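## Task

Two test-sieve sets, each made of a pan, a sieve and a cover, are stacked on the work bench. Separate them and place all six parts so that each sits entirely within the tote. Then move the tote onto the steel shelf on the end wall so that it rests on the shelf with nothing hanging past the edge. No sieve or cover may have any portion of its skirt (lower rim) sunk inside another part. Either or both robots may be used. At the end, release everything and pull away. A robot that falls or is left tilted fails the task, and anything held in place only by a robot does not count.

## Robot and tools

Robots: two identical Hello Robot Stretch 4 units, r1 and r2. Each has an omni-wheel base, a mast with a lift, an arm that telescopes forward, a three-joint wrist (yaw, pitch, roll) and a two-finger gripper. Each carries four cameras: <r>_head_camera, <r>_head_left_camera, <r>_head_right_camera and <r>_wrist_camera. The base rim lies within 0.23 m of the base origin, and the robot stands about 1.6 m tall.

Frames: every robot reports in its own base frame. The origin is on the floor under the base centre, with x ahead, y to the left and z up. hand_pose is the pinch point between the open fingertips, expressed in that frame, and it may be slightly wrong. base_odometry is measured against the base frame at the start of the scene, and heading (positive to the left) runs from -3.142 to 3.142. Neither robot knows where the other is, so judge their relative positions from the images, lidar_m and wrist_depth_mm.

execute_actions(actions, cameras): actions is a list holding one action, or none at all (an empty list just returns state and images). The action is an object keyed by "r1" and/or "r2", and both robots start moving together. For each robot you may give:
- base: exactly one relative move, counted from the base's last reported position. translate_m is metres forward (+) or back (-), from -2 to 2. strafe_m is metres left (+) or right (-), from -2 to 2. rotate_rad is radians counter-clockwise (+) or clockwise (-) seen from above, from -3.2 to 3.2.
- joints: absolute targets by name, not offsets. lift_m runs 0 to 1.2 m. arm_m is the extension, 0 to 0.55 m. wrist_yaw_rad runs -1.134 to 4.276 (0 faces forward, + turns left, 3.14 is stowed, and above 3.4 the arm can get in the way). wrist_pitch_rad runs -1.117 to 4.259 (0 is level, 1.57 points down). wrist_roll_rad runs -1.117 to 4.259 (+ is clockwise seen from behind the hand). gripper_m is the fingertip gap, -0.038 to 0.141 m, and values below 0 squeeze the tips together. A joint target outside its range is clipped, and the result says so. Any other bad value or unknown key causes the whole call to be rejected.
- pace: "slow", "default", "fast" or "max". Base speeds are 0.1, 0.3, 0.4 or 0.6 m/s and 1, 2, 3 or 4 rad/s respectively, and a lift raised above 0.2 m lowers these caps.
- contact_limits: {"arm_m": 0 to 0.75}, which sets how hard the arm may push before stopping. The default is 0.5.
- end_of_arm: "enable_torque", sent by itself, restores wrist and gripper motors that have shut off.
A single action runs for at most 15 s. cameras is a list of camera names, or "all". Omitting it or passing null returns every camera, and [] returns none.

wait(seconds): 0 to 10 s with no new commands. It returns the same output as an empty action.
zoom_image(camera, region): gives an enlarged crop of that camera's latest image. region is [x0, y0, x1, y1] in pixels from the top-left, at most 504x504.
read_manual(section): returns licence text only.
finished_scene(scene): closes scene 1 or 2 for good, and its result reports success and gives the next task.

Reading results: base_status and joint_status describe how the last motion ended. "done" for the base means the wheels turned the commanded amount, even if they slipped. off_target means a part stopped short and may still be pushing. contact_stop_at_<key> means something blocked that part, and it goes slack. limit_stop_at_tilt means the robot leans more than 6 degrees, and lift, arm and wheels go slack. limit_stop_at_own_body means the robot was about to hit itself. torque_fault means a wrist or gripper motor went limp and needs enable_torque. on_its_own lists what was not commanded, and "held at" is a target, not a position. lidar_m gives 12 ranges in 30-degree sectors counter-clockwise from straight ahead (4th left, 7th behind, 10th right). "-" means nothing was seen or the object is closer than 0.25 m, and transparent things or thin legs may be missed. wrist_depth_mm is a 7x7 grid of depths in mm (100 to 2000). motor_effort is given in percent with the peak in brackets. A rest effort outside its normal range suggests pushing or carrying. For wheel motors, + means a right turn. base_tilt is in degrees, with forward and right positive. If turned_by_wheels and turned_by_imu differ by more than about 0.1 rad, the base has slipped or hit something.

Gripping: command a gap smaller than the object's width, and squeezing further pulls the object toward the wrist. Neither the gap reading nor "done" proves a hold, so check the gripper effort or the images. If the fingertips jam on a surface, raise the lift. To unfold at the start, send lift_m 0.4 with wrist_yaw_rad 0.

Cautions: robots pressing against each other ends the run, so never drive a base further once it touches the other robot. The two bases can differ by about 3 cm per metre, which matters when both carry one load. Turning or driving with more than 1 kg held and arm_m above 0.2 can tip a robot, especially at fast paces. Strong or high pushes and pulls can also tip it. A level gripper holding about 2 kg or more, or a hand pressed hard against something, causes a torque fault. Avoid drops, slams, hard hits and pushing loose objects off surfaces. Any joint or robot left out of an action may keep pushing toward its old target. If one call reports a stop, the later calls in the same reply are skipped. Before finishing a scene, open the grippers and move both robots clear.

Each tool is called after "Call:" as a command line: name --argument value for each argument, lists and objects as JSON in quotes; but a table of rows of numbers goes row by row, as --pt "numbers of a row", without its own name.

## Session

Call:
execute_actions --actions '[]'

Scene clock: 0.00 s.
r1.base_odometry: x=+0.000 y=+0.000 heading=+0.000 (m, m, rad; r1's odometry frame)
r1.turned_by_wheels: +0.000 (rad since the last result)
r1.turned_by_imu: +0.000 (rad since the last result)
r1.base_tilt: forward=+0.0 right=-0.1 (deg)
r1.lidar_m: 3.82 4.00 1.20 1.29 1.95 2.28 1.03 0.79 0.75 0.84 1.22 3.60
r1.base_status: not commanded
r1.joint_positions: lift_m=+0.244 arm_m=+0.002 wrist_yaw_rad=+3.159 wrist_pitch_rad=+0.000 wrist_roll_rad=-0.005 gripper_m=+0.057
r1.joint_status: not commanded
r1.motor_effort: lift_m=+20 arm_m=+0 wrist_yaw_rad=+1 wrist_pitch_rad=-5 wrist_roll_rad=-2 gripper_m=-3 wheel_0=+0 wheel_1=+0 wheel_2=+0 (%)
r1.hand_pose: x=-0.1168 y=+0.0824 z=+0.4220 quat_wxyz=(-0.009, +0.000, -0.002, +1.000) (m; r1's base frame)
r1.wrist_depth_mm: - 142 228 1499 - - - / - 106 141 1499 - - - / - 112 141 1499 - - - / - 130 165 1464 - - - / 200 878 1098 1464 - - - / 210 917 1008 1366 196 1430 1366 / 207 878 1008 - 1042 946 960
r2.base_odometry: x=+0.000 y=+0.000 heading=+0.000 (m, m, rad; r2's odometry frame)
r2.turned_by_wheels: +0.000 (rad since the last result)
r2.turned_by_imu: +0.000 (rad since the last result)
r2.base_tilt: forward=+0.1 right=+0.5 (deg)
r2.lidar_m: 1.01 1.92 3.21 4.19 3.88 1.13 1.42 5.24 1.53 0.95 0.81 0.83
r2.base_status: not commanded
r2.joint_positions: lift_m=+0.210 arm_m=-0.001 wrist_yaw_rad=+3.155 wrist_pitch_rad=-0.004 wrist_roll_rad=-0.014 gripper_m=+0.057
r2.joint_status: not commanded
r2.motor_effort: lift_m=+19 arm_m=-1 wrist_yaw_rad=+0 wrist_pitch_rad=-8 wrist_roll_rad=-1 gripper_m=-4 wheel_0=+1 wheel_1=-1 wheel_2=-1 (%)
r2.hand_pose: x=-0.1193 y=+0.0836 z=+0.3894 quat_wxyz=(-0.007, +0.002, -0.007, +1.000) (m; r2's base frame)
r2.wrist_depth_mm: - 140 - - - - - / - 125 202 - - - - / - 121 161 - 1618 1661 1464 / 138 139 214 - - - - / 220 - - - - - - / 1160 1430 199 1537 211 1229 1308 / 891 891 1025 139 931 976 991
pictures: r1_head_camera, r1_head_left_camera, r1_head_right_camera, r1_wrist_camera, r2_head_camera, r2_head_left_camera, r2_head_right_camera, r2_wrist_camera
Images, in order (width x height): r1_head_camera 420x560, r1_head_left_camera 420x672, r1_head_right_camera 420x672, r1_wrist_camera 616x392, r2_head_camera 420x560, r2_head_left_camera 420x672, r2_head_right_camera 420x672, r2_wrist_camera 616x392.

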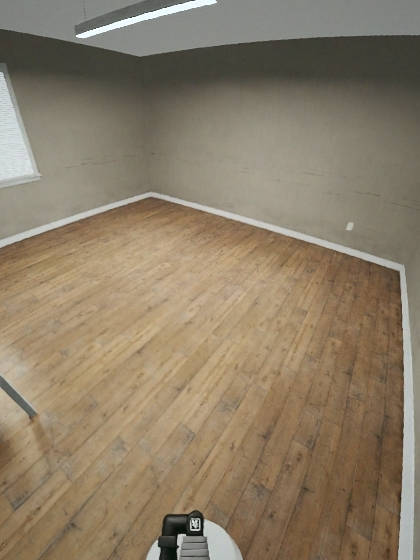

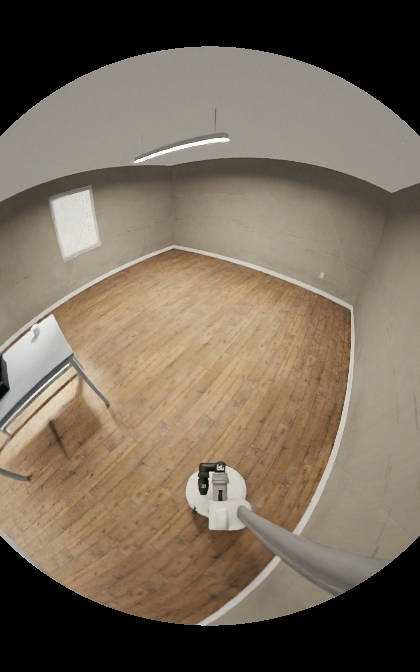

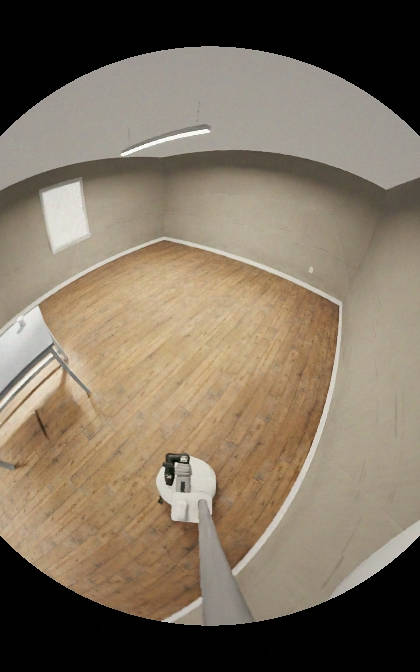

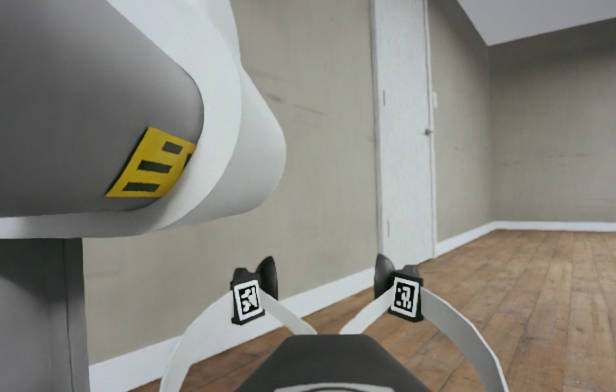

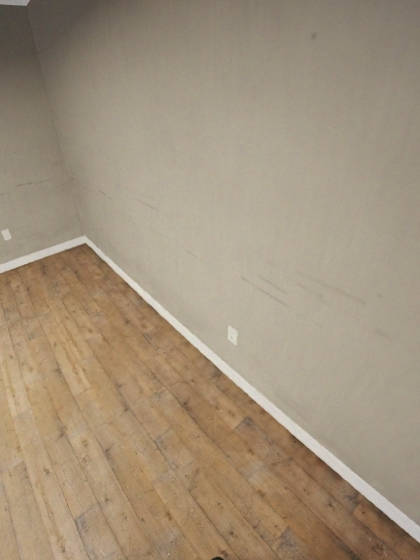

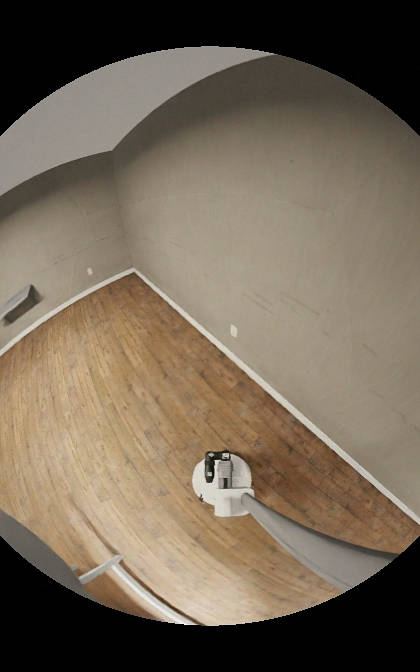

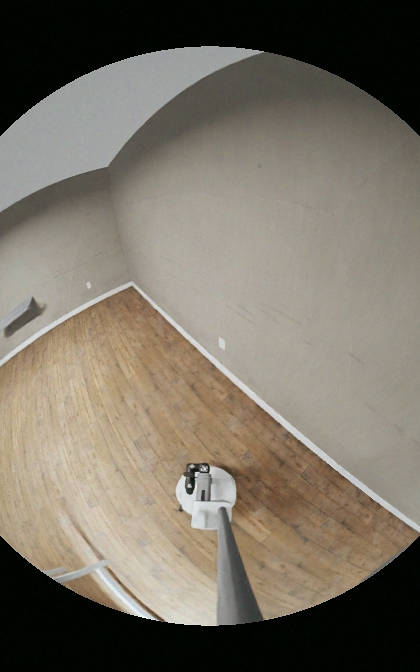

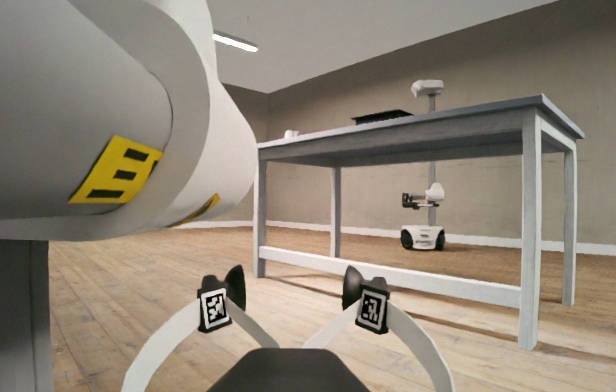

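Call:
execute_actions --actions '[{"r1":{"base":{"rotate_rad":1.22},"joints":{"lift_m":0.9,"wrist_yaw_rad":0}},"r2":{"base":{"rotate_rad":2.27},"joints":{"lift_m":0.9,"wrist_yaw_rad":0}}}]' --cameras '["r1_head_camera","r1_head_left_camera","r2_head_camera","r2_head_left_camera","r1_wrist_camera","r2_wrist_camera"]'

Scene clock: 14.77 s.
r1.base_odometry: x=+0.000 y=+0.000 heading=+1.219 (m, m, rad; r1's odometry frame)
r1.turned_by_wheels: +1.219 (rad since the last result)
r1.turned_by_imu: +1.244 (rad since the last result)
r1.base_tilt: forward=+0.0 right=-0.2 (deg)
r1.lidar_m: 1.21 1.43 4.87 1.60 0.92 0.78 0.79 0.91 1.57 3.60 4.17 3.97
r1.base_status: done
r1.joint_positions: lift_m=+0.900 arm_m=+0.002 wrist_yaw_rad=+0.000 wrist_pitch_rad=+0.000 wrist_roll_rad=-0.005 gripper_m=+0.057
r1.joint_status: all done
r1.motor_effort: lift_m=+23(22) arm_m=-1(1) wrist_yaw_rad=+0(7) wrist_pitch_rad=-4(5) wrist_roll_rad=+0(2) gripper_m=-4(3) wheel_0=-4(11) wheel_1=-5(8) wheel_2=-5(10) (%)
r1.hand_pose: x=+0.4617 y=-0.0873 z=+1.0781 quat_wxyz=(+1.000, -0.002, +0.000, +0.000) (m; r1's base frame)
r1.wrist_depth_mm: - - - - - - - / - - - - - - - / - - - - - - - / - - - - - - - / - - - - - - - / 1366 1308 1098 1078 196 - - / - - - - - - -
r2.base_odometry: x=+0.000 y=+0.000 heading=+2.269 (m, m, rad; r2's odometry frame)
r2.turned_by_wheels: +2.269 (rad since the last result)
r2.turned_by_imu: +2.267 (rad since the last result)
r2.base_tilt: forward=+0.1 right=+0.5 (deg)
r2.lidar_m: 1.14 1.18 1.59 3.65 1.23 0.85 0.82 0.86 1.16 3.01 3.25 4.07
r2.base_status: done
r2.joint_positions: lift_m=+0.900 arm_m=-0.001 wrist_yaw_rad=+0.000 wrist_pitch_rad=-0.004 wrist_roll_rad=-0.014 gripper_m=+0.057
r2.joint_status: all done
r2.motor_effort: lift_m=+21(22) arm_m=-1(1) wrist_yaw_rad=-1(8) wrist_pitch_rad=-8(8) wrist_roll_rad=-1(1) gripper_m=-5(2) wheel_0=-4(8) wheel_1=-3(7) wheel_2=-3(10) (%)
r2.hand_pose: x=+0.4589 y=-0.0873 z=+1.0793 quat_wxyz=(+1.000, -0.007, -0.002, +0.000) (m; r2's base frame)
r2.wrist_depth_mm: - - - - - - - / - - - - - - - / - - - - - - - / - - - - - - - / - - - - - - - / 1118 1182 199 - 211 - - / 931 917 - 140 - - -
pictures: r1_head_camera, r1_head_left_camera, r1_wrist_camera, r2_head_camera, r2_head_left_camera, r2_wrist_camera
camera_calibration (this result's frames):
r1_wrist_camera: T_world_to_cam=[[0.0547617, -0.998371, -0.016024, -0.077722], [0.0205574, 0.0171719, -0.999641, 1.12732], [0.998288, 0.0544127, 0.0214642, -0.253925], [0, 0, 0, 1]] pos_world=[0.234571, -0.083137, 1.13112]
r2_wrist_camera: T_world_to_cam=[[-0.0179978, -0.999056, 0.0395328, -0.12663], [0.0233902, -0.0399491, -0.998928, 1.12655], [0.999564, -0.0170539, 0.0240871, -0.261004], [0, 0, 0, 1]] pos_world=[0.232261, -0.085957, 1.13663]
Images, in order (width x height): r1_head_camera 420x560, r1_head_left_camera 420x672, r1_wrist_camera 616x392, r2_head_camera 420x560, r2_head_left_camera 420x672, r2_wrist_camera 616x392.

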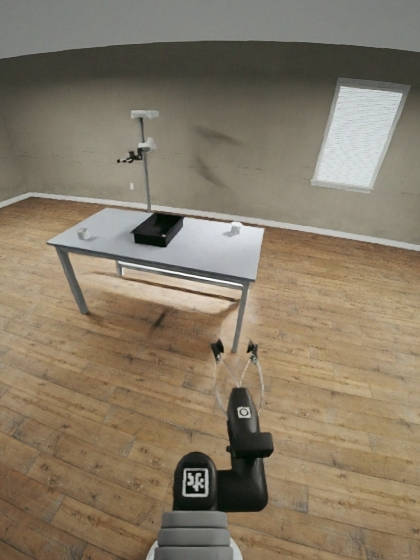

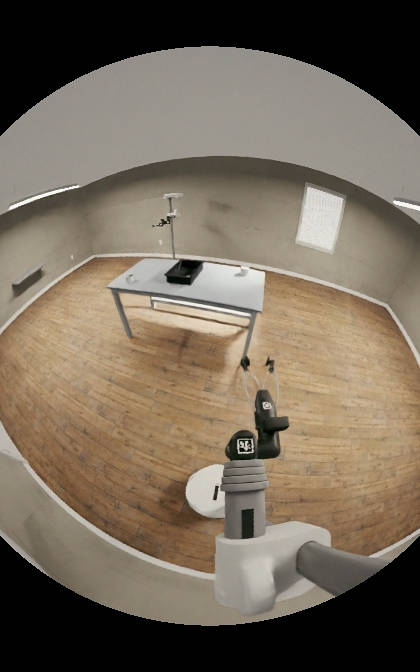

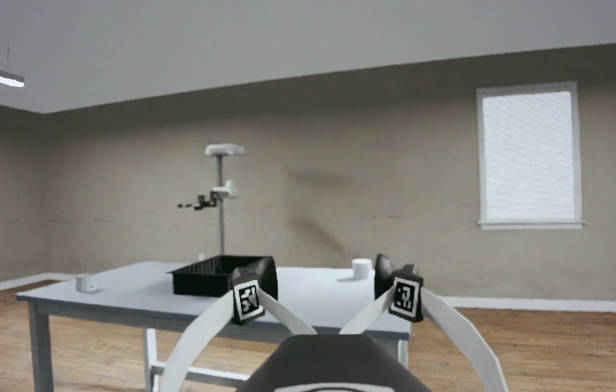

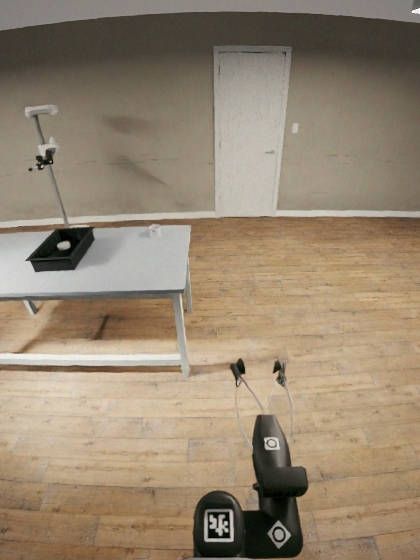

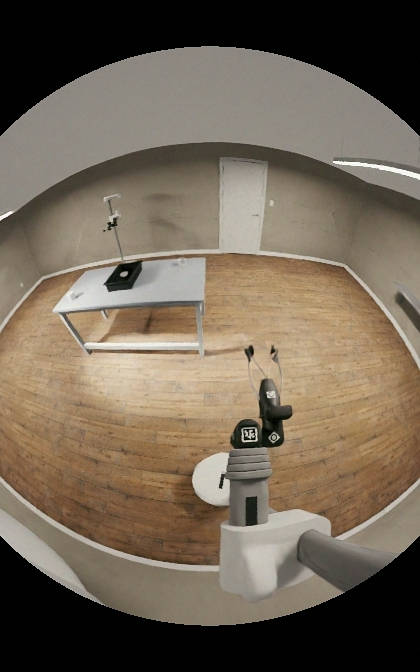

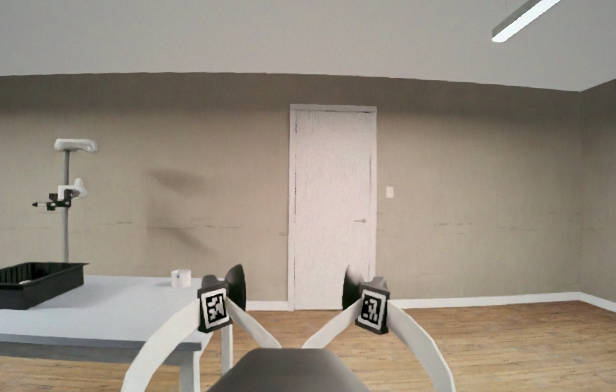

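Call:
zoom_image --camera "r1_head_camera" --region '[40, 190, 280, 300]'

Call:
execute_actions --actions '[{"r1":{"base":{"rotate_rad":0.22},"joints":{"lift_m":1.0,"wrist_pitch_rad":0.6}},"r2":{"base":{"strafe_m":1.4},"joints":{"lift_m":1.0,"wrist_pitch_rad":0.6}}}]' --cameras '[]'

Call:
execute_actions --actions '[{"r1":{"base":{"strafe_m":0.8}},"r2":{"base":{"translate_m":0.6}}}]' --cameras '[]'

Call:
execute_actions --actions '[{"r1":{"base":{"translate_m":0.65}}}]' --cameras '["r1_head_camera","r2_head_camera","r1_wrist_camera","r2_wrist_camera"]'

Region (40, 190, 280, 300) of r1_head_camera's 420x560 image, scaled by 2.100, with more detail than that image has; it fills the top 231 rows of this view, and the rest is white.

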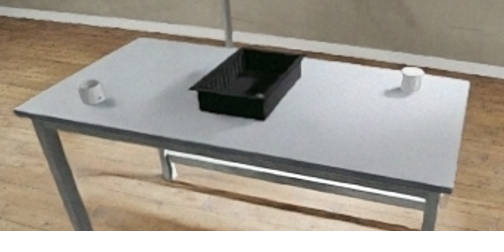

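Scene clock: 25.77 s.
r1.base_odometry: x=+0.000 y=+0.000 heading=+1.438 (m, m, rad; r1's odometry frame)
r1.turned_by_wheels: +0.219 (rad since the last result)
r1.turned_by_imu: +0.223 (rad since the last result)
r1.base_tilt: forward=+0.0 right=-0.2 (deg)
r1.lidar_m: 1.25 1.68 3.67 1.15 0.81 0.78 0.81 1.08 2.61 3.69 4.12 1.20
r1.base_status: done
r1.joint_positions: lift_m=+1.000 arm_m=+0.002 wrist_yaw_rad=+0.000 wrist_pitch_rad=+0.601 wrist_roll_rad=-0.005 gripper_m=+0.057
r1.joint_status: all done
r1.motor_effort: lift_m=+23(25) arm_m=+0(0) wrist_yaw_rad=+0(0) wrist_pitch_rad=-3(4) wrist_roll_rad=-3(1) gripper_m=-4(4) wheel_0=-5(6) wheel_1=-6(12) wheel_2=-6(11) (%)
r1.hand_pose: x=+0.4110 y=-0.0874 z=+1.0148 quat_wxyz=(+0.955, -0.002, +0.296, +0.001) (m; r1's base frame)
r1.wrist_depth_mm: - - - - - - - / - - 1397 1281 1308 1281 - / - - - - 1078 1025 - / - - - - 1983 1921 1921 / 1708 1756 1708 1661 1618 1576 1576 / 1464 1464 1336 1397 196 1366 1336 / 1255 1281 1229 - 1229 1182 1160
r2.base_odometry: x=-1.072 y=-0.900 heading=+2.269 (m, m, rad; r2's odometry frame)
r2.turned_by_wheels: +0.000 (rad since the last result)
r2.turned_by_imu: +0.006 (rad since the last result)
r2.base_tilt: forward=+0.1 right=+0.5 (deg)
r2.lidar_m: 1.09 4.01 4.00 3.66 1.24 0.89 0.84 0.87 1.23 3.18 1.62 1.15
r2.base_status: done
r2.joint_positions: lift_m=+1.000 arm_m=-0.001 wrist_yaw_rad=+0.000 wrist_pitch_rad=+0.602 wrist_roll_rad=-0.014 gripper_m=+0.057
r2.joint_status: all done
r2.motor_effort: lift_m=+21(21) arm_m=-1(1) wrist_yaw_rad=+0(1) wrist_pitch_rad=-6(7) wrist_roll_rad=-1(1) gripper_m=-3(3) wheel_0=-2(10) wheel_1=-1(10) wheel_2=+0(1) (%)
r2.hand_pose: x=+0.4082 y=-0.0874 z=+1.0147 quat_wxyz=(+0.955, -0.007, +0.296, +0.002) (m; r2's base frame)
r2.wrist_depth_mm: - - - - - - - / - - 1537 1430 1397 1537 - / - - 1042 1042 1060 1078 1078 / - - - - - - - / 1708 1708 1708 1756 1808 1808 1708 / 1397 1430 198 1397 211 1430 1464 / 1255 1205 1281 140 1255 1281 1281
pictures: none
No camera images: the call's "cameras" was empty. Leave "cameras" out to get every camera's image.

Scene clock: 29.77 s.
r1.base_odometry: x=-0.793 y=+0.106 heading=+1.438 (m, m, rad; r1's odometry frame)
r1.turned_by_wheels: +0.000 (rad since the last result)
r1.turned_by_imu: +0.001 (rad since the last result)
r1.base_tilt: forward=+0.0 right=-0.1 (deg)
r1.lidar_m: 1.63 4.28 1.83 0.60 0.42 0.42 0.41 0.56 1.39 4.44 1.64 1.57
r1.base_status: done
r1.joint_positions: lift_m=+1.000 arm_m=+0.002 wrist_yaw_rad=+0.000 wrist_pitch_rad=+0.601 wrist_roll_rad=-0.005 gripper_m=+0.057
r1.joint_status: not commanded
r1.motor_effort: lift_m=+22(23) arm_m=+0(0) wrist_yaw_rad=+0(0) wrist_pitch_rad=-2(4) wrist_roll_rad=-2(3) gripper_m=-3(3) wheel_0=-2(11) wheel_1=+3(11) wheel_2=+0(5) (%)
r1.hand_pose: x=+0.4110 y=-0.0874 z=+1.0148 quat_wxyz=(+0.955, -0.002, +0.296, +0.001) (m; r1's base frame)
r1.wrist_depth_mm: - - - - - - - / - - - - 1430 1281 1255 / - - - - - - - / - - - - - - 1863 / 1756 1756 1708 1661 1708 1618 1576 / 1464 1464 1336 1366 195 1366 1366 / 1255 1255 1229 - 1255 1160 1182
r2.base_odometry: x=-1.458 y=-0.441 heading=+2.269 (m, m, rad; r2's odometry frame)
r2.turned_by_wheels: +0.000 (rad since the last result)
r2.turned_by_imu: -0.005 (rad since the last result)
r2.base_tilt: forward=+0.1 right=+0.5 (deg)
r2.lidar_m: 0.50 0.53 4.01 3.85 2.13 1.54 1.45 1.50 2.02 4.47 0.76 0.54
r2.base_status: done
r2.joint_positions: lift_m=+1.000 arm_m=-0.001 wrist_yaw_rad=+0.000 wrist_pitch_rad=+0.602 wrist_roll_rad=-0.014 gripper_m=+0.057
r2.joint_status: not commanded
r2.motor_effort: lift_m=+21(21) arm_m=-1(1) wrist_yaw_rad=+0(0) wrist_pitch_rad=-6(6) wrist_roll_rad=-1(1) gripper_m=-3(3) wheel_0=+2(5) wheel_1=+1(6) wheel_2=-1(11) (%)
r2.hand_pose: x=+0.4082 y=-0.0874 z=+1.0147 quat_wxyz=(+0.955, -0.007, +0.296, +0.002) (m; r2's base frame)
r2.wrist_depth_mm: - - - - - - - / - - - - - - - / - - 991 1008 946 931 1060 / - 831 759 768 778 683 668 / 1708 609 554 621 627 627 634 / 1308 512 198 521 211 525 525 / 459 459 473 140 480 1229 1255
pictures: none
No camera images: the call's "cameras" was empty. Leave "cameras" out to get every camera's image.

Scene clock: 33.40 s.
r1.base_odometry: x=-0.707 y=+0.750 heading=+1.438 (m, m, rad; r1's odometry frame)
r1.turned_by_wheels: +0.000 (rad since the last result)
r1.turned_by_imu: -0.001 (rad since the last result)
r1.base_tilt: forward=+0.0 right=-0.2 (deg)
r1.lidar_m: 1.03 3.90 3.80 1.45 1.04 0.98 1.03 1.34 3.32 4.74 1.06 0.99
r1.base_status: done
r1.joint_positions: lift_m=+1.000 arm_m=+0.002 wrist_yaw_rad=+0.000 wrist_pitch_rad=+0.601 wrist_roll_rad=-0.005 gripper_m=+0.057
r1.joint_status: not commanded
r1.motor_effort: lift_m=+22(22) arm_m=-1(1) wrist_yaw_rad=+0(0) wrist_pitch_rad=-4(4) wrist_roll_rad=+0(2) gripper_m=-2(2) wheel_0=+3(8) wheel_1=+4(9) wheel_2=-3(13) (%)
r1.hand_pose: x=+0.4110 y=-0.0874 z=+1.0148 quat_wxyz=(+0.955, -0.002, +0.296, +0.001) (m; r1's base frame)
r1.wrist_depth_mm: - - - - - - - / - - - - 1336 1281 - / - - - 1078 931 931 866 / - - - - 1808 809 750 / 1708 1708 1708 1708 1661 1576 1499 / 1464 1464 1366 1366 196 1366 1336 / 1281 1255 1229 - 1255 1182 1205
r2.base_odometry: x=-1.458 y=-0.441 heading=+2.269 (m, m, rad; r2's odometry frame)
r2.turned_by_wheels: +0.000 (rad since the last result)
r2.turned_by_imu: -0.001 (rad since the last result)
r2.base_tilt: forward=+0.1 right=+0.6 (deg)
r2.lidar_m: 0.49 0.52 4.01 3.85 2.11 1.52 1.45 1.51 2.05 4.47 0.75 0.53
r2.base_status: not commanded
r2.joint_positions: lift_m=+1.000 arm_m=-0.001 wrist_yaw_rad=+0.000 wrist_pitch_rad=+0.602 wrist_roll_rad=-0.014 gripper_m=+0.057
r2.joint_status: not commanded
r2.motor_effort: lift_m=+21(21) arm_m=-1(1) wrist_yaw_rad=+0(0) wrist_pitch_rad=-7(6) wrist_roll_rad=-1(1) gripper_m=-4(5) wheel_0=+2(2) wheel_1=+1(1) wheel_2=-1(1) (%)
r2.hand_pose: x=+0.4082 y=-0.0874 z=+1.0147 quat_wxyz=(+0.955, -0.007, +0.296, +0.002) (m; r2's base frame)
r2.wrist_depth_mm: - - - - - - - / - - - - - - - / - - 991 1008 931 931 1078 / - 831 759 768 768 683 668 / 1708 609 554 621 627 627 634 / 1308 508 199 521 211 525 525 / 462 462 473 139 480 1229 1229
pictures: r1_head_camera, r1_wrist_camera, r2_head_camera, r2_wrist_camera
camera_calibration (this result's frames):
r1_wrist_camera: T_world_to_cam=[[0.0358855, -0.998386, -0.0440095, -0.0398809], [-0.54887, 0.0171112, -0.835732, 1.13287], [0.835137, 0.0541462, -0.547371, 0.442308], [0, 0, 0, 1]] pos_world=[0.25384, -0.0831506, 1.18712]
r2_wrist_camera: T_world_to_cam=[[0.00750846, -0.999051, 0.0429027, -0.138901], [-0.549823, -0.039961, -0.834325, 1.13024], [0.835247, -0.0173244, -0.549601, 0.440406], [0, 0, 0, 1]] pos_world=[0.254627, -0.0859734, 1.19099]
Images, in order (width x height): r1_head_camera 420x560, r1_wrist_camera 616x392, r2_head_camera 420x560, r2_wrist_camera 616x392.

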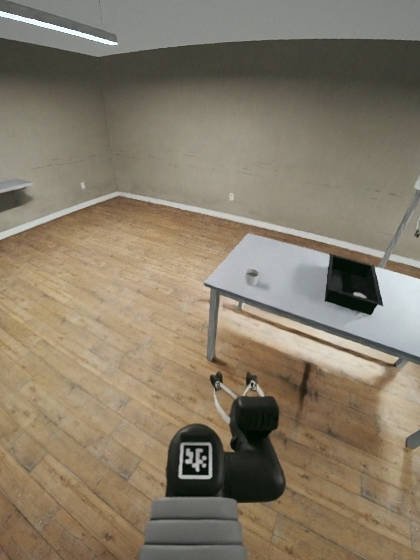

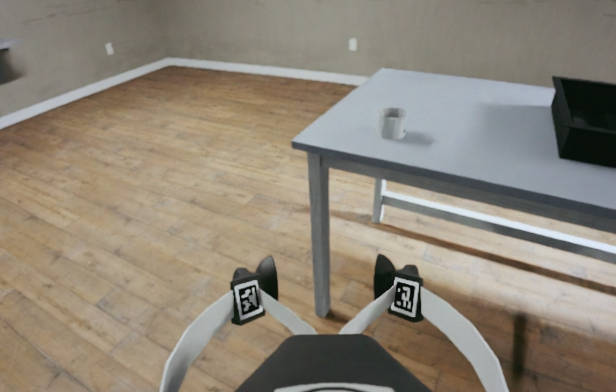

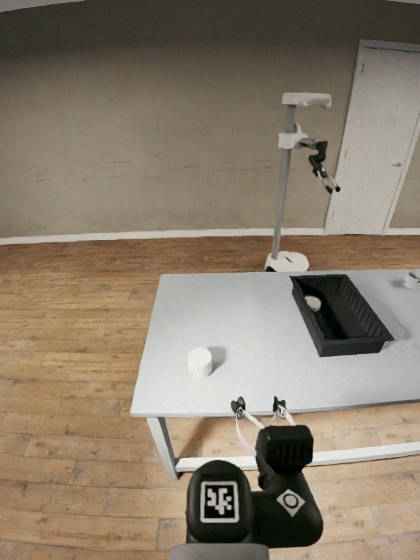

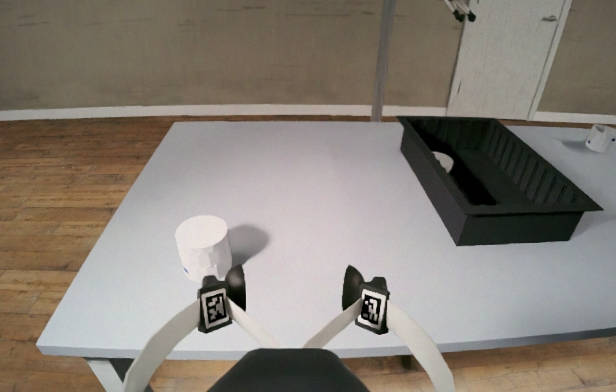

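Call:
zoom_image --camera "r2_wrist_camera" --region '[150, 190, 290, 300]'

Call:
execute_actions --actions '[{"r1":{"base":{"rotate_rad":-0.46},"joints":{"gripper_m":0.13}},"r2":{"base":{"strafe_m":0.13},"joints":{"gripper_m":0.13}}}]' --cameras '[]'

Call:
execute_actions --actions '[{"r1":{"base":{"strafe_m":0.34}},"r2":{"joints":{"wrist_pitch_rad":0.0,"lift_m":0.8}}}]' --cameras '[]'

Call:
execute_actions --actions '[{"r1":{"base":{"translate_m":0.45},"joints":{"wrist_pitch_rad":0.0,"lift_m":0.8}}}]' --cameras '["r1_head_camera","r2_head_camera","r1_wrist_camera","r2_wrist_camera"]'

Region (150, 190, 290, 300) of r2_wrist_camera's 616x392 image, scaled by 3.600; it fills the top 396 rows of this view, and the rest is white.

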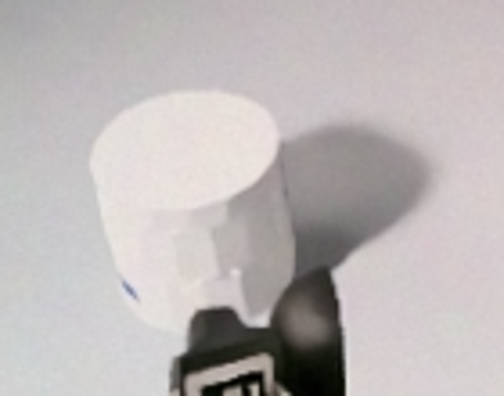

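Scene clock: 43.30 s.
r1.base_odometry: x=-0.707 y=+0.750 heading=+0.979 (m, m, rad; r1's odometry frame)
r1.turned_by_wheels: -0.459 (rad since the last result)
r1.turned_by_imu: -0.469 (rad since the last result)
r1.base_tilt: forward=+0.0 right=-0.2 (deg)
r1.lidar_m: 0.98 1.06 3.84 3.60 1.38 1.03 0.98 1.01 1.43 4.18 1.40 1.04
r1.base_status: done
r1.joint_positions: lift_m=+1.000 arm_m=+0.002 wrist_yaw_rad=+0.000 wrist_pitch_rad=+0.601 wrist_roll_rad=-0.005 gripper_m=+0.130
r1.joint_status: all done
r1.motor_effort: lift_m=+22(22) arm_m=+0(0) wrist_yaw_rad=+0(0) wrist_pitch_rad=-3(3) wrist_roll_rad=-2(1) gripper_m=-1(4) wheel_0=+2(2) wheel_1=+5(8) wheel_2=+5(9) (%)
r1.hand_pose: x=+0.4110 y=-0.0874 z=+1.0148 quat_wxyz=(+0.955, -0.002, +0.296, +0.001) (m; r1's base frame)
r1.wrist_depth_mm: - - - - - - - / - - 1397 1255 1255 1281 1366 / - 1060 976 946 931 931 917 / - 1921 1756 1756 1808 1808 1863 / 1756 1661 1708 1708 1661 1618 1576 / 1464 1430 1308 1430 1308 1281 1255 / 1281 1229 1255 - 1229 1182 1182
r2.base_odometry: x=-1.558 y=-0.524 heading=+2.269 (m, m, rad; r2's odometry frame)
r2.turned_by_wheels: +0.000 (rad since the last result)
r2.turned_by_imu: +0.000 (rad since the last result)
r2.base_tilt: forward=+0.1 right=+0.5 (deg)
r2.lidar_m: 0.50 3.37 3.89 3.72 2.11 1.55 1.46 1.52 2.04 4.61 0.75 0.55
r2.base_status: done
r2.joint_positions: lift_m=+1.000 arm_m=-0.001 wrist_yaw_rad=+0.000 wrist_pitch_rad=+0.602 wrist_roll_rad=-0.014 gripper_m=+0.130
r2.joint_status: all done
r2.motor_effort: lift_m=+21(21) arm_m=-1(1) wrist_yaw_rad=+0(0) wrist_pitch_rad=-6(5) wrist_roll_rad=-1(1) gripper_m=-1(3) wheel_0=-1(11) wheel_1=+2(9) wheel_2=+0(2) (%)
r2.hand_pose: x=+0.4082 y=-0.0874 z=+1.0147 quat_wxyz=(+0.955, -0.007, +0.296, +0.002) (m; r2's base frame)
r2.wrist_depth_mm: - - - - - - - / - - - - - - - / - - 1060 991 1008 931 931 / - - 759 768 778 750 788 / 1708 1708 621 559 627 634 634 / 1397 1336 500 525 218 525 525 / 1255 1205 473 141 854 1229 1255
pictures: none
No camera images: the call's "cameras" was empty. Leave "cameras" out to get every camera's image.

Scene clock: 45.77 s.
r1.base_odometry: x=-0.989 y=+0.940 heading=+0.979 (m, m, rad; r1's odometry frame)
r1.turned_by_wheels: +0.000 (rad since the last result)
r1.turned_by_imu: +0.000 (rad since the last result)
r1.base_tilt: forward=-0.1 right=-0.2 (deg)
r1.lidar_m: 1.00 3.93 3.50 3.58 1.37 1.02 0.98 1.02 1.42 4.11 1.43 1.04
r1.base_status: done
r1.joint_positions: lift_m=+1.000 arm_m=+0.002 wrist_yaw_rad=+0.000 wrist_pitch_rad=+0.601 wrist_roll_rad=-0.005 gripper_m=+0.130
r1.joint_status: not commanded
r1.motor_effort: lift_m=+22(22) arm_m=-1(0) wrist_yaw_rad=+0(1) wrist_pitch_rad=-3(3) wrist_roll_rad=-1(2) gripper_m=-1(0) wheel_0=-1(8) wheel_1=+2(16) wheel_2=+0(3) (%)
r1.hand_pose: x=+0.4110 y=-0.0874 z=+1.0148 quat_wxyz=(+0.955, -0.002, +0.296, +0.001) (m; r1's base frame)
r1.wrist_depth_mm: - - - - - - - / - - - 1366 1308 1205 1255 / - - - 946 931 931 904 / - - - 1863 1808 1808 1756 / 1756 1708 1708 1661 1661 1618 1576 / 1430 1430 1336 1397 1336 1308 1336 / 1255 1255 1229 - 1255 1205 1182
r2.base_odometry: x=-1.558 y=-0.524 heading=+2.269 (m, m, rad; r2's odometry frame)
r2.turned_by_wheels: +0.000 (rad since the last result)
r2.turned_by_imu: -0.001 (rad since the last result)
r2.base_tilt: forward=+0.1 right=+0.6 (deg)
r2.lidar_m: 0.49 3.38 3.88 3.73 2.12 1.54 1.45 1.52 2.04 4.57 0.73 0.53
r2.base_status: not commanded
r2.joint_positions: lift_m=+0.800 arm_m=-0.001 wrist_yaw_rad=+0.000 wrist_pitch_rad=+0.003 wrist_roll_rad=-0.014 gripper_m=+0.130
r2.joint_status: all done
r2.motor_effort: lift_m=+16(19) arm_m=-1(1) wrist_yaw_rad=+0(0) wrist_pitch_rad=-10(14) wrist_roll_rad=-1(1) gripper_m=+1(0) wheel_0=-1(1) wheel_1=+2(2) wheel_2=+0(0) (%)
r2.hand_pose: x=+0.4589 y=-0.0874 z=+0.9776 quat_wxyz=(+1.000, -0.007, +0.001, +0.000) (m; r2's base frame)
r2.wrist_depth_mm: - - - - - - - / - - - - - - - / - - - - - - - / - - - - - - - / - - - - - - - / - - 798 878 218 723 778 / - - 609 141 597 564 549
pictures: none
No camera images: the call's "cameras" was empty. Leave "cameras" out to get every camera's image.

Scene clock: 48.73 s.
r1.base_odometry: x=-0.738 y=+1.313 heading=+0.979 (m, m, rad; r1's odometry frame)
r1.turned_by_wheels: +0.000 (rad since the last result)
r1.turned_by_imu: -0.001 (rad since the last result)
r1.base_tilt: forward=+0.0 right=-0.2 (deg)
r1.lidar_m: 0.54 3.47 3.49 3.40 2.01 1.47 1.44 1.50 2.07 4.96 0.79 0.58
r1.base_status: done
r1.joint_positions: lift_m=+0.800 arm_m=+0.002 wrist_yaw_rad=+0.000 wrist_pitch_rad=+0.003 wrist_roll_rad=-0.005 gripper_m=+0.130
r1.joint_status: all done
r1.motor_effort: lift_m=+18(22) arm_m=+0(0) wrist_yaw_rad=+1(0) wrist_pitch_rad=-6(10) wrist_roll_rad=-1(2) gripper_m=-1(0) wheel_0=+4(7) wheel_1=+4(10) wheel_2=-3(12) (%)
r1.hand_pose: x=+0.4616 y=-0.0874 z=+0.9777 quat_wxyz=(+1.000, -0.002, +0.001, +0.000) (m; r1's base frame)
r1.wrist_depth_mm: - - - - - - - / - - - - - - - / - - - - - - - / - - - - - - 1661 / - - - - - - - / - - 707 842 699 654 627 / - - 569 - 585 539 535
r2.base_odometry: x=-1.558 y=-0.524 heading=+2.269 (m, m, rad; r2's odometry frame)
r2.turned_by_wheels: +0.000 (rad since the last result)
r2.turned_by_imu: -0.001 (rad since the last result)
r2.base_tilt: forward=+0.1 right=+0.6 (deg)
r2.lidar_m: 0.50 3.39 3.88 3.72 2.10 1.54 1.45 1.52 2.07 4.59 0.71 0.52
r2.base_status: not commanded
r2.joint_positions: lift_m=+0.800 arm_m=-0.001 wrist_yaw_rad=+0.000 wrist_pitch_rad=+0.003 wrist_roll_rad=-0.014 gripper_m=+0.130
r2.joint_status: not commanded
r2.motor_effort: lift_m=+16(16) arm_m=-1(1) wrist_yaw_rad=+0(0) wrist_pitch_rad=-9(9) wrist_roll_rad=-1(1) gripper_m=+1(0) wheel_0=-1(1) wheel_1=+2(2) wheel_2=+0(0) (%)
r2.hand_pose: x=+0.4589 y=-0.0874 z=+0.9776 quat_wxyz=(+1.000, -0.007, +0.001, +0.000) (m; r2's base frame)
r2.wrist_depth_mm: - - - - - - - / - - - - - - - / - - - - - - - / - - - - - - - / - - - - - - - / - - 798 891 218 723 778 / - - 603 141 597 564 549
pictures: r1_head_camera, r1_wrist_camera, r2_head_camera, r2_wrist_camera
camera_calibration (this result's frames):
r1_wrist_camera: T_world_to_cam=[[0.0543558, -0.998391, -0.0161777, -0.0790968], [0.0177347, 0.0171644, -0.999695, 1.02833], [0.998364, 0.0540524, 0.0186392, -0.249038], [0, 0, 0, 1]] pos_world=[0.234692, -0.0831592, 1.03138]
r2_wrist_camera: T_world_to_cam=[[-0.0179798, -0.999051, 0.0396641, -0.122826], [0.016151, -0.0399555, -0.999071, 1.02848], [0.999708, -0.0173225, 0.0168541, -0.251554], [0, 0, 0, 1]] pos_world=[0.232661, -0.0859736, 1.03664]
Images, in order (width x height): r1_head_camera 420x560, r1_wrist_camera 616x392, r2_head_camera 420x560, r2_wrist_camera 616x392.

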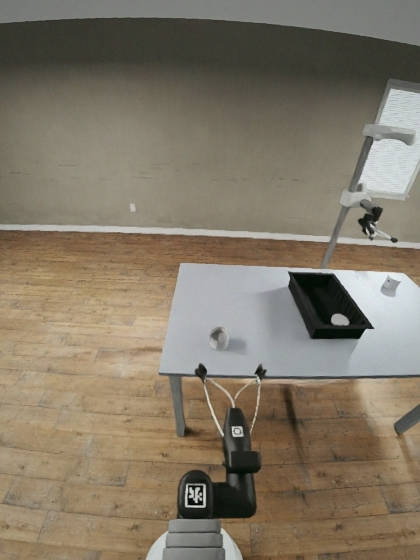

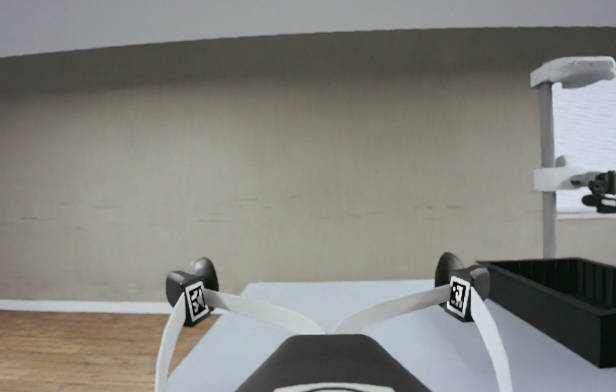

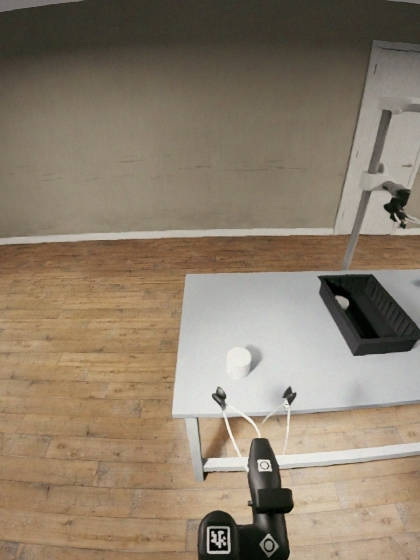

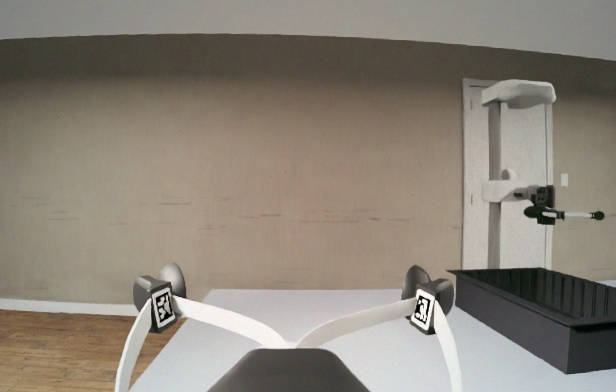

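Table about 0.77 high. Look from the side at low level.

Call:
execute_actions --actions '[{"r1":{"joints":{"lift_m":0.65}},"r2":{"joints":{"lift_m":0.65}}}]' --cameras '["r1_wrist_camera","r2_wrist_camera"]'

Call:
zoom_image --camera "r2_wrist_camera" --region '[220, 190, 380, 320]'

Call:
zoom_image --camera "r1_wrist_camera" --region '[220, 190, 380, 320]'

Scene clock: 62.03 s.
r1.base_odometry: x=-0.738 y=+1.313 heading=+0.979 (m, m, rad; r1's odometry frame)
r1.turned_by_wheels: +0.000 (rad since the last result)
r1.turned_by_imu: +0.000 (rad since the last result)
r1.base_tilt: forward=-0.1 right=-0.2 (deg)
r1.lidar_m: 0.55 3.48 3.49 3.40 2.02 1.46 1.41 1.50 2.07 4.97 0.80 0.56
r1.base_status: not commanded
r1.joint_positions: lift_m=+0.650 arm_m=+0.002 wrist_yaw_rad=+0.000 wrist_pitch_rad=+0.003 wrist_roll_rad=-0.005 gripper_m=+0.130
r1.joint_status: all done
r1.motor_effort: lift_m=+17(21) arm_m=+0(1) wrist_yaw_rad=+1(1) wrist_pitch_rad=-6(6) wrist_roll_rad=-1(1) gripper_m=+0(0) wheel_0=+4(4) wheel_1=+4(5) wheel_2=-3(3) (%)
r1.hand_pose: x=+0.4616 y=-0.0874 z=+0.8277 quat_wxyz=(+1.000, -0.002, +0.001, +0.000) (m; r1's base frame)
r1.wrist_depth_mm: - - - - - - 1576 / - - - - - - - / - - - - - - - / - - - - - - 1499 / - - 946 521 707 668 554 / - 384 338 375 332 324 345 / 1921 377 379 - 370 366 359
r2.base_odometry: x=-1.558 y=-0.524 heading=+2.269 (m, m, rad; r2's odometry frame)
r2.turned_by_wheels: +0.000 (rad since the last result)
r2.turned_by_imu: -0.001 (rad since the last result)
r2.base_tilt: forward=+0.1 right=+0.5 (deg)
r2.lidar_m: 0.49 3.36 3.88 3.72 2.10 1.54 1.45 1.50 2.06 4.59 0.76 0.55
r2.base_status: not commanded
r2.joint_positions: lift_m=+0.650 arm_m=-0.001 wrist_yaw_rad=+0.000 wrist_pitch_rad=+0.003 wrist_roll_rad=-0.014 gripper_m=+0.130
r2.joint_status: all done
r2.motor_effort: lift_m=+16(16) arm_m=-1(1) wrist_yaw_rad=+0(0) wrist_pitch_rad=-9(9) wrist_roll_rad=-1(1) gripper_m=+0(1) wheel_0=-1(1) wheel_1=+2(2) wheel_2=+0(0) (%)
r2.hand_pose: x=+0.4589 y=-0.0874 z=+0.8277 quat_wxyz=(+1.000, -0.007, +0.001, +0.000) (m; r2's base frame)
r2.wrist_depth_mm: - - - - - - - / - - - - - - - / - - - - - - - / - - - - - - - / - - 778 574 809 683 544 / - 307 347 392 218 382 379 / 278 282 289 141 297 300 303
pictures: r1_wrist_camera, r2_wrist_camera
camera_calibration (this result's frames):
r1_wrist_camera: T_world_to_cam=[[0.0543562, -0.998391, -0.0161764, -0.0815243], [0.0177583, 0.0171644, -0.999695, 0.878398], [0.998364, 0.0540523, 0.0186627, -0.246262], [0, 0, 0, 1]] pos_world=[0.234691, -0.0831592, 0.881407]
r2_wrist_camera: T_world_to_cam=[[-0.0179819, -0.999051, 0.0396631, -0.116876], [0.0162022, -0.0399554, -0.99907, 0.878627], [0.999707, -0.0173225, 0.0169053, -0.249068], [0, 0, 0, 1]] pos_world=[0.232658, -0.0859736, 0.886656]
Images, in order (width x height): r1_wrist_camera 616x392, r2_wrist_camera 616x392.

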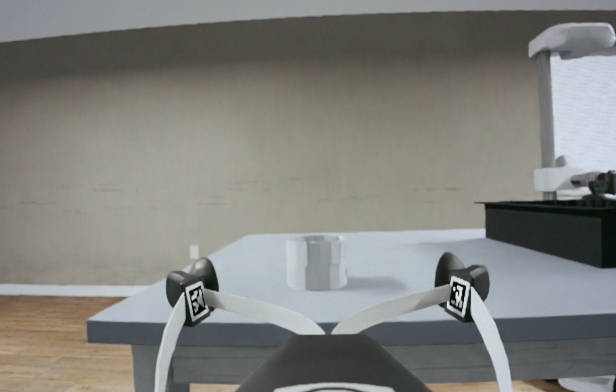

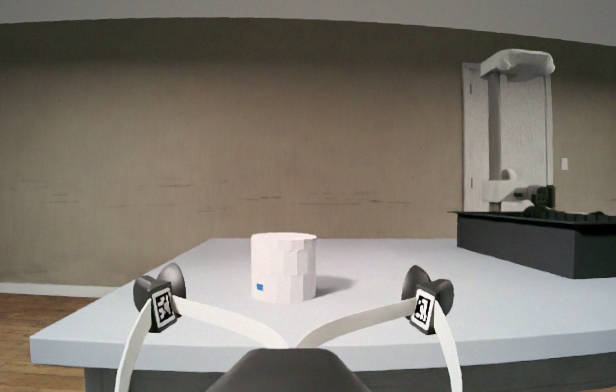

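Region (220, 190, 380, 320) of r2_wrist_camera's 616x392 image, scaled by 3.150; it fills the top 410 rows of this view, and the rest is white.

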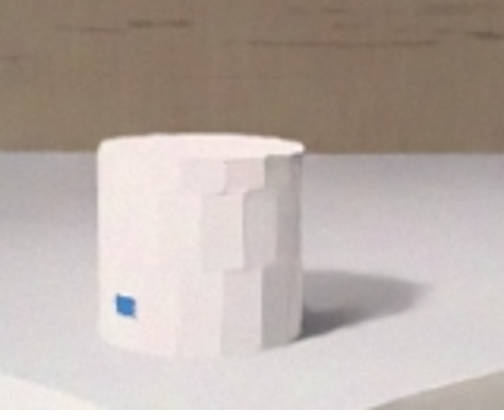

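Region (220, 190, 380, 320) of r1_wrist_camera's 616x392 image, scaled by 3.150; it fills the top 410 rows of this view, and the rest is white.

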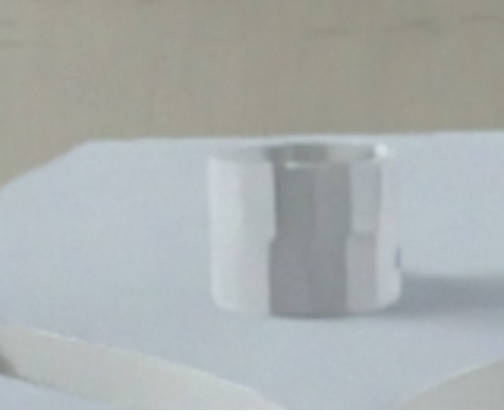

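Call:
execute_actions --actions '[{"r1":{"base":{"strafe_m":0.016},"joints":{"lift_m":1.03}},"r2":{"base":{"strafe_m":0.02},"joints":{"lift_m":1.03}}}]' --cameras '[]'

Call:
execute_actions --actions '[{"r1":{"base":{"translate_m":0.2},"joints":{"wrist_pitch_rad":1.57,"arm_m":0.317,"gripper_m":0.11}},"r2":{"base":{"translate_m":0.2},"joints":{"wrist_pitch_rad":1.57,"arm_m":0.284,"gripper_m":0.11}}}]' --cameras '["r1_head_camera","r2_head_camera","r1_wrist_camera","r2_wrist_camera"]'

Scene clock: 73.47 s.
r1.base_odometry: x=-0.751 y=+1.322 heading=+0.980 (m, m, rad; r1's odometry frame)
r1.turned_by_wheels: +0.000 (rad since the last result)
r1.turned_by_imu: +0.000 (rad since the last result)
r1.base_tilt: forward=+0.0 right=-0.2 (deg)
r1.lidar_m: 0.57 3.48 3.49 3.39 2.02 1.47 1.43 1.50 2.08 4.98 0.80 0.57
r1.base_status: done
r1.joint_positions: lift_m=+1.030 arm_m=+0.002 wrist_yaw_rad=+0.000 wrist_pitch_rad=+0.003 wrist_roll_rad=-0.005 gripper_m=+0.130
r1.joint_status: all done
r1.motor_effort: lift_m=+23(26) arm_m=+0(1) wrist_yaw_rad=+1(1) wrist_pitch_rad=-6(5) wrist_roll_rad=-2(0) gripper_m=-1(1) wheel_0=-1(8) wheel_1=+3(15) wheel_2=+0(2) (%)
r1.hand_pose: x=+0.4616 y=-0.0874 z=+1.2073 quat_wxyz=(+1.000, -0.002, +0.001, +0.000) (m; r1's base frame)
r1.wrist_depth_mm: - - - - - - - / - - - - - - - / - - - - - - - / - - - - - - - / - - - - - - - / - - - - - - - / - - - - - 931 854
r2.base_odometry: x=-1.573 y=-0.537 heading=+2.269 (m, m, rad; r2's odometry frame)
r2.turned_by_wheels: +0.000 (rad since the last result)
r2.turned_by_imu: -0.001 (rad since the last result)
r2.base_tilt: forward=+0.2 right=+0.5 (deg)
r2.lidar_m: 0.48 3.38 3.86 3.70 2.13 1.53 1.45 1.52 2.05 4.62 0.75 0.53
r2.base_status: done
r2.joint_positions: lift_m=+1.030 arm_m=-0.001 wrist_yaw_rad=+0.000 wrist_pitch_rad=+0.003 wrist_roll_rad=-0.014 gripper_m=+0.130
r2.joint_status: all done
r2.motor_effort: lift_m=+21(22) arm_m=-1(1) wrist_yaw_rad=+0(0) wrist_pitch_rad=-9(10) wrist_roll_rad=-1(1) gripper_m=+1(0) wheel_0=-1(9) wheel_1=-1(8) wheel_2=+0(1) (%)
r2.hand_pose: x=+0.4589 y=-0.0874 z=+1.2072 quat_wxyz=(+1.000, -0.007, +0.001, +0.000) (m; r2's base frame)
r2.wrist_depth_mm: - - - - - - - / - - - - - - - / - - - - - - - / - - - - - - - / - - - - - - - / - - - - 218 - - / - - - 141 - 917 1098
pictures: none
No camera images: the call's "cameras" was empty. Leave "cameras" out to get every camera's image.

Scene clock: 75.53 s.
r1.base_odometry: x=-0.640 y=+1.488 heading=+0.980 (m, m, rad; r1's odometry frame)
r1.turned_by_wheels: +0.000 (rad since the last result)
r1.turned_by_imu: +0.000 (rad since the last result)
r1.base_tilt: forward=+0.0 right=-0.2 (deg)
r1.lidar_m: 0.36 0.39 3.47 3.35 2.29 1.66 1.63 1.70 2.35 1.35 0.51 0.38
r1.base_status: done
r1.joint_positions: lift_m=+1.030 arm_m=+0.316 wrist_yaw_rad=+0.000 wrist_pitch_rad=+1.570 wrist_roll_rad=-0.005 gripper_m=+0.110
r1.joint_status: all done
r1.motor_effort: lift_m=+23(23) arm_m=+8(8) wrist_yaw_rad=+0(1) wrist_pitch_rad=+2(6) wrist_roll_rad=-1(1) gripper_m=-2(0) wheel_0=+3(10) wheel_1=+4(10) wheel_2=-3(13) (%)
r1.hand_pose: x=+0.4869 y=-0.0874 z=+0.9195 quat_wxyz=(+0.708, -0.002, +0.707, +0.002) (m; r1's base frame)
r1.wrist_depth_mm: 1160 392 387 384 379 375 373 / 1160 392 387 382 379 377 373 / 1160 389 387 384 379 377 373 / 1160 392 387 382 379 377 373 / 1160 392 387 382 379 375 373 / 1182 389 218 384 379 375 373 / 1160 1160 946 - 750 1118 1098
r2.base_odometry: x=-1.701 y=-0.384 heading=+2.270 (m, m, rad; r2's odometry frame)
r2.turned_by_wheels: +0.001 (rad since the last result)
r2.turned_by_imu: -0.001 (rad since the last result)
r2.base_tilt: forward=+0.2 right=+0.6 (deg)
r2.lidar_m: 0.30 0.32 3.89 3.69 2.40 1.73 1.67 1.71 2.33 1.35 0.44 0.33
r2.base_status: done
r2.joint_positions: lift_m=+1.030 arm_m=+0.283 wrist_yaw_rad=+0.000 wrist_pitch_rad=+1.570 wrist_roll_rad=-0.014 gripper_m=+0.110
r2.joint_status: all done
r2.motor_effort: lift_m=+21(21) arm_m=+5(6) wrist_yaw_rad=-1(0) wrist_pitch_rad=+1(5) wrist_roll_rad=-1(1) gripper_m=+0(0) wheel_0=+4(8) wheel_1=+3(5) wheel_2=+0(10) (%)
r2.hand_pose: x=+0.4544 y=-0.0874 z=+0.9195 quat_wxyz=(+0.708, -0.005, +0.707, +0.005) (m; r2's base frame)
r2.wrist_depth_mm: 1138 382 384 387 389 392 394 / 1138 382 384 387 389 392 392 / 1138 382 382 387 387 389 392 / 1138 382 382 384 387 389 392 / 1138 382 382 310 387 389 389 / 1160 379 379 384 203 387 389 / 1118 379 382 143 387 389 392
pictures: r1_head_camera, r1_wrist_camera, r2_head_camera, r2_wrist_camera
camera_calibration (this result's frames):
r1_wrist_camera: T_world_to_cam=[[-0.0158064, -0.998393, -0.054429, -0.0120726], [-0.999624, 0.0169987, -0.0215128, 0.565612], [0.0224035, 0.0540685, -0.998286, 1.13711], [0, 0, 0, 1]] pos_world=[0.539733, -0.0831496, 1.14667]
r2_wrist_camera: T_world_to_cam=[[0.0397305, -0.999046, 0.0181488, -0.127042], [-0.998993, -0.0400945, -0.0201572, 0.531605], [0.0208656, -0.0173296, -0.999632, 1.13336], [0, 0, 0, 1]] pos_world=[0.512468, -0.0859661, 1.14596]
Images, in order (width x height): r1_head_camera 420x560, r1_wrist_camera 616x392, r2_head_camera 420x560, r2_wrist_camera 616x392.

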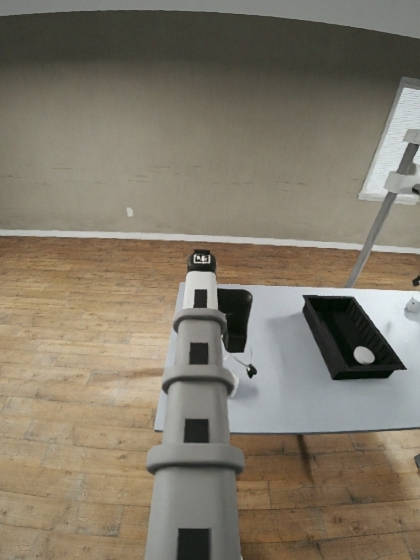

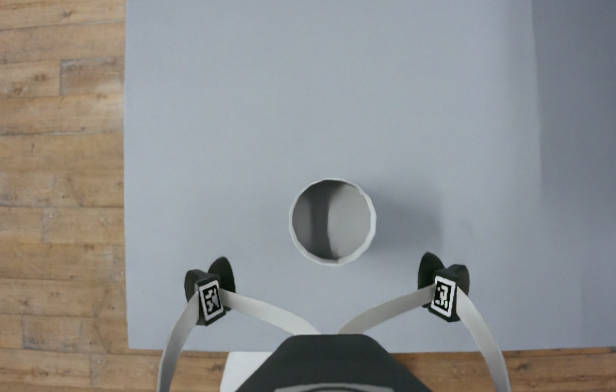

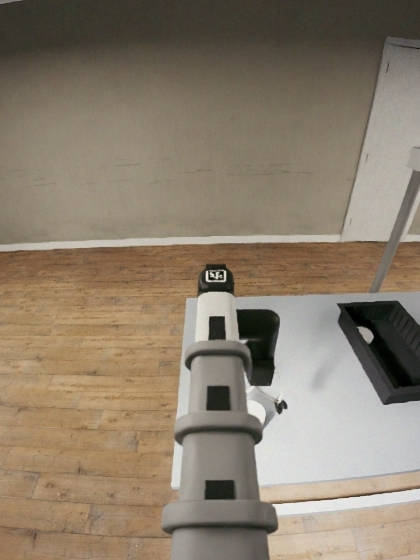

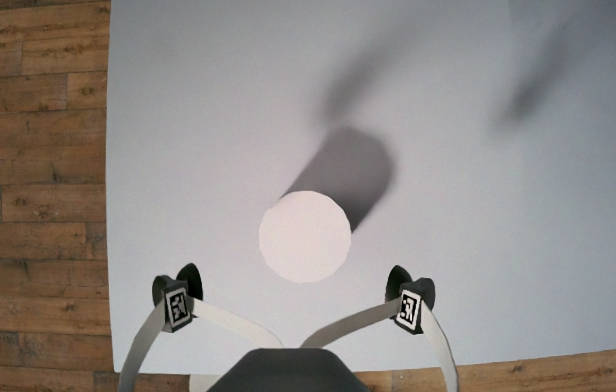

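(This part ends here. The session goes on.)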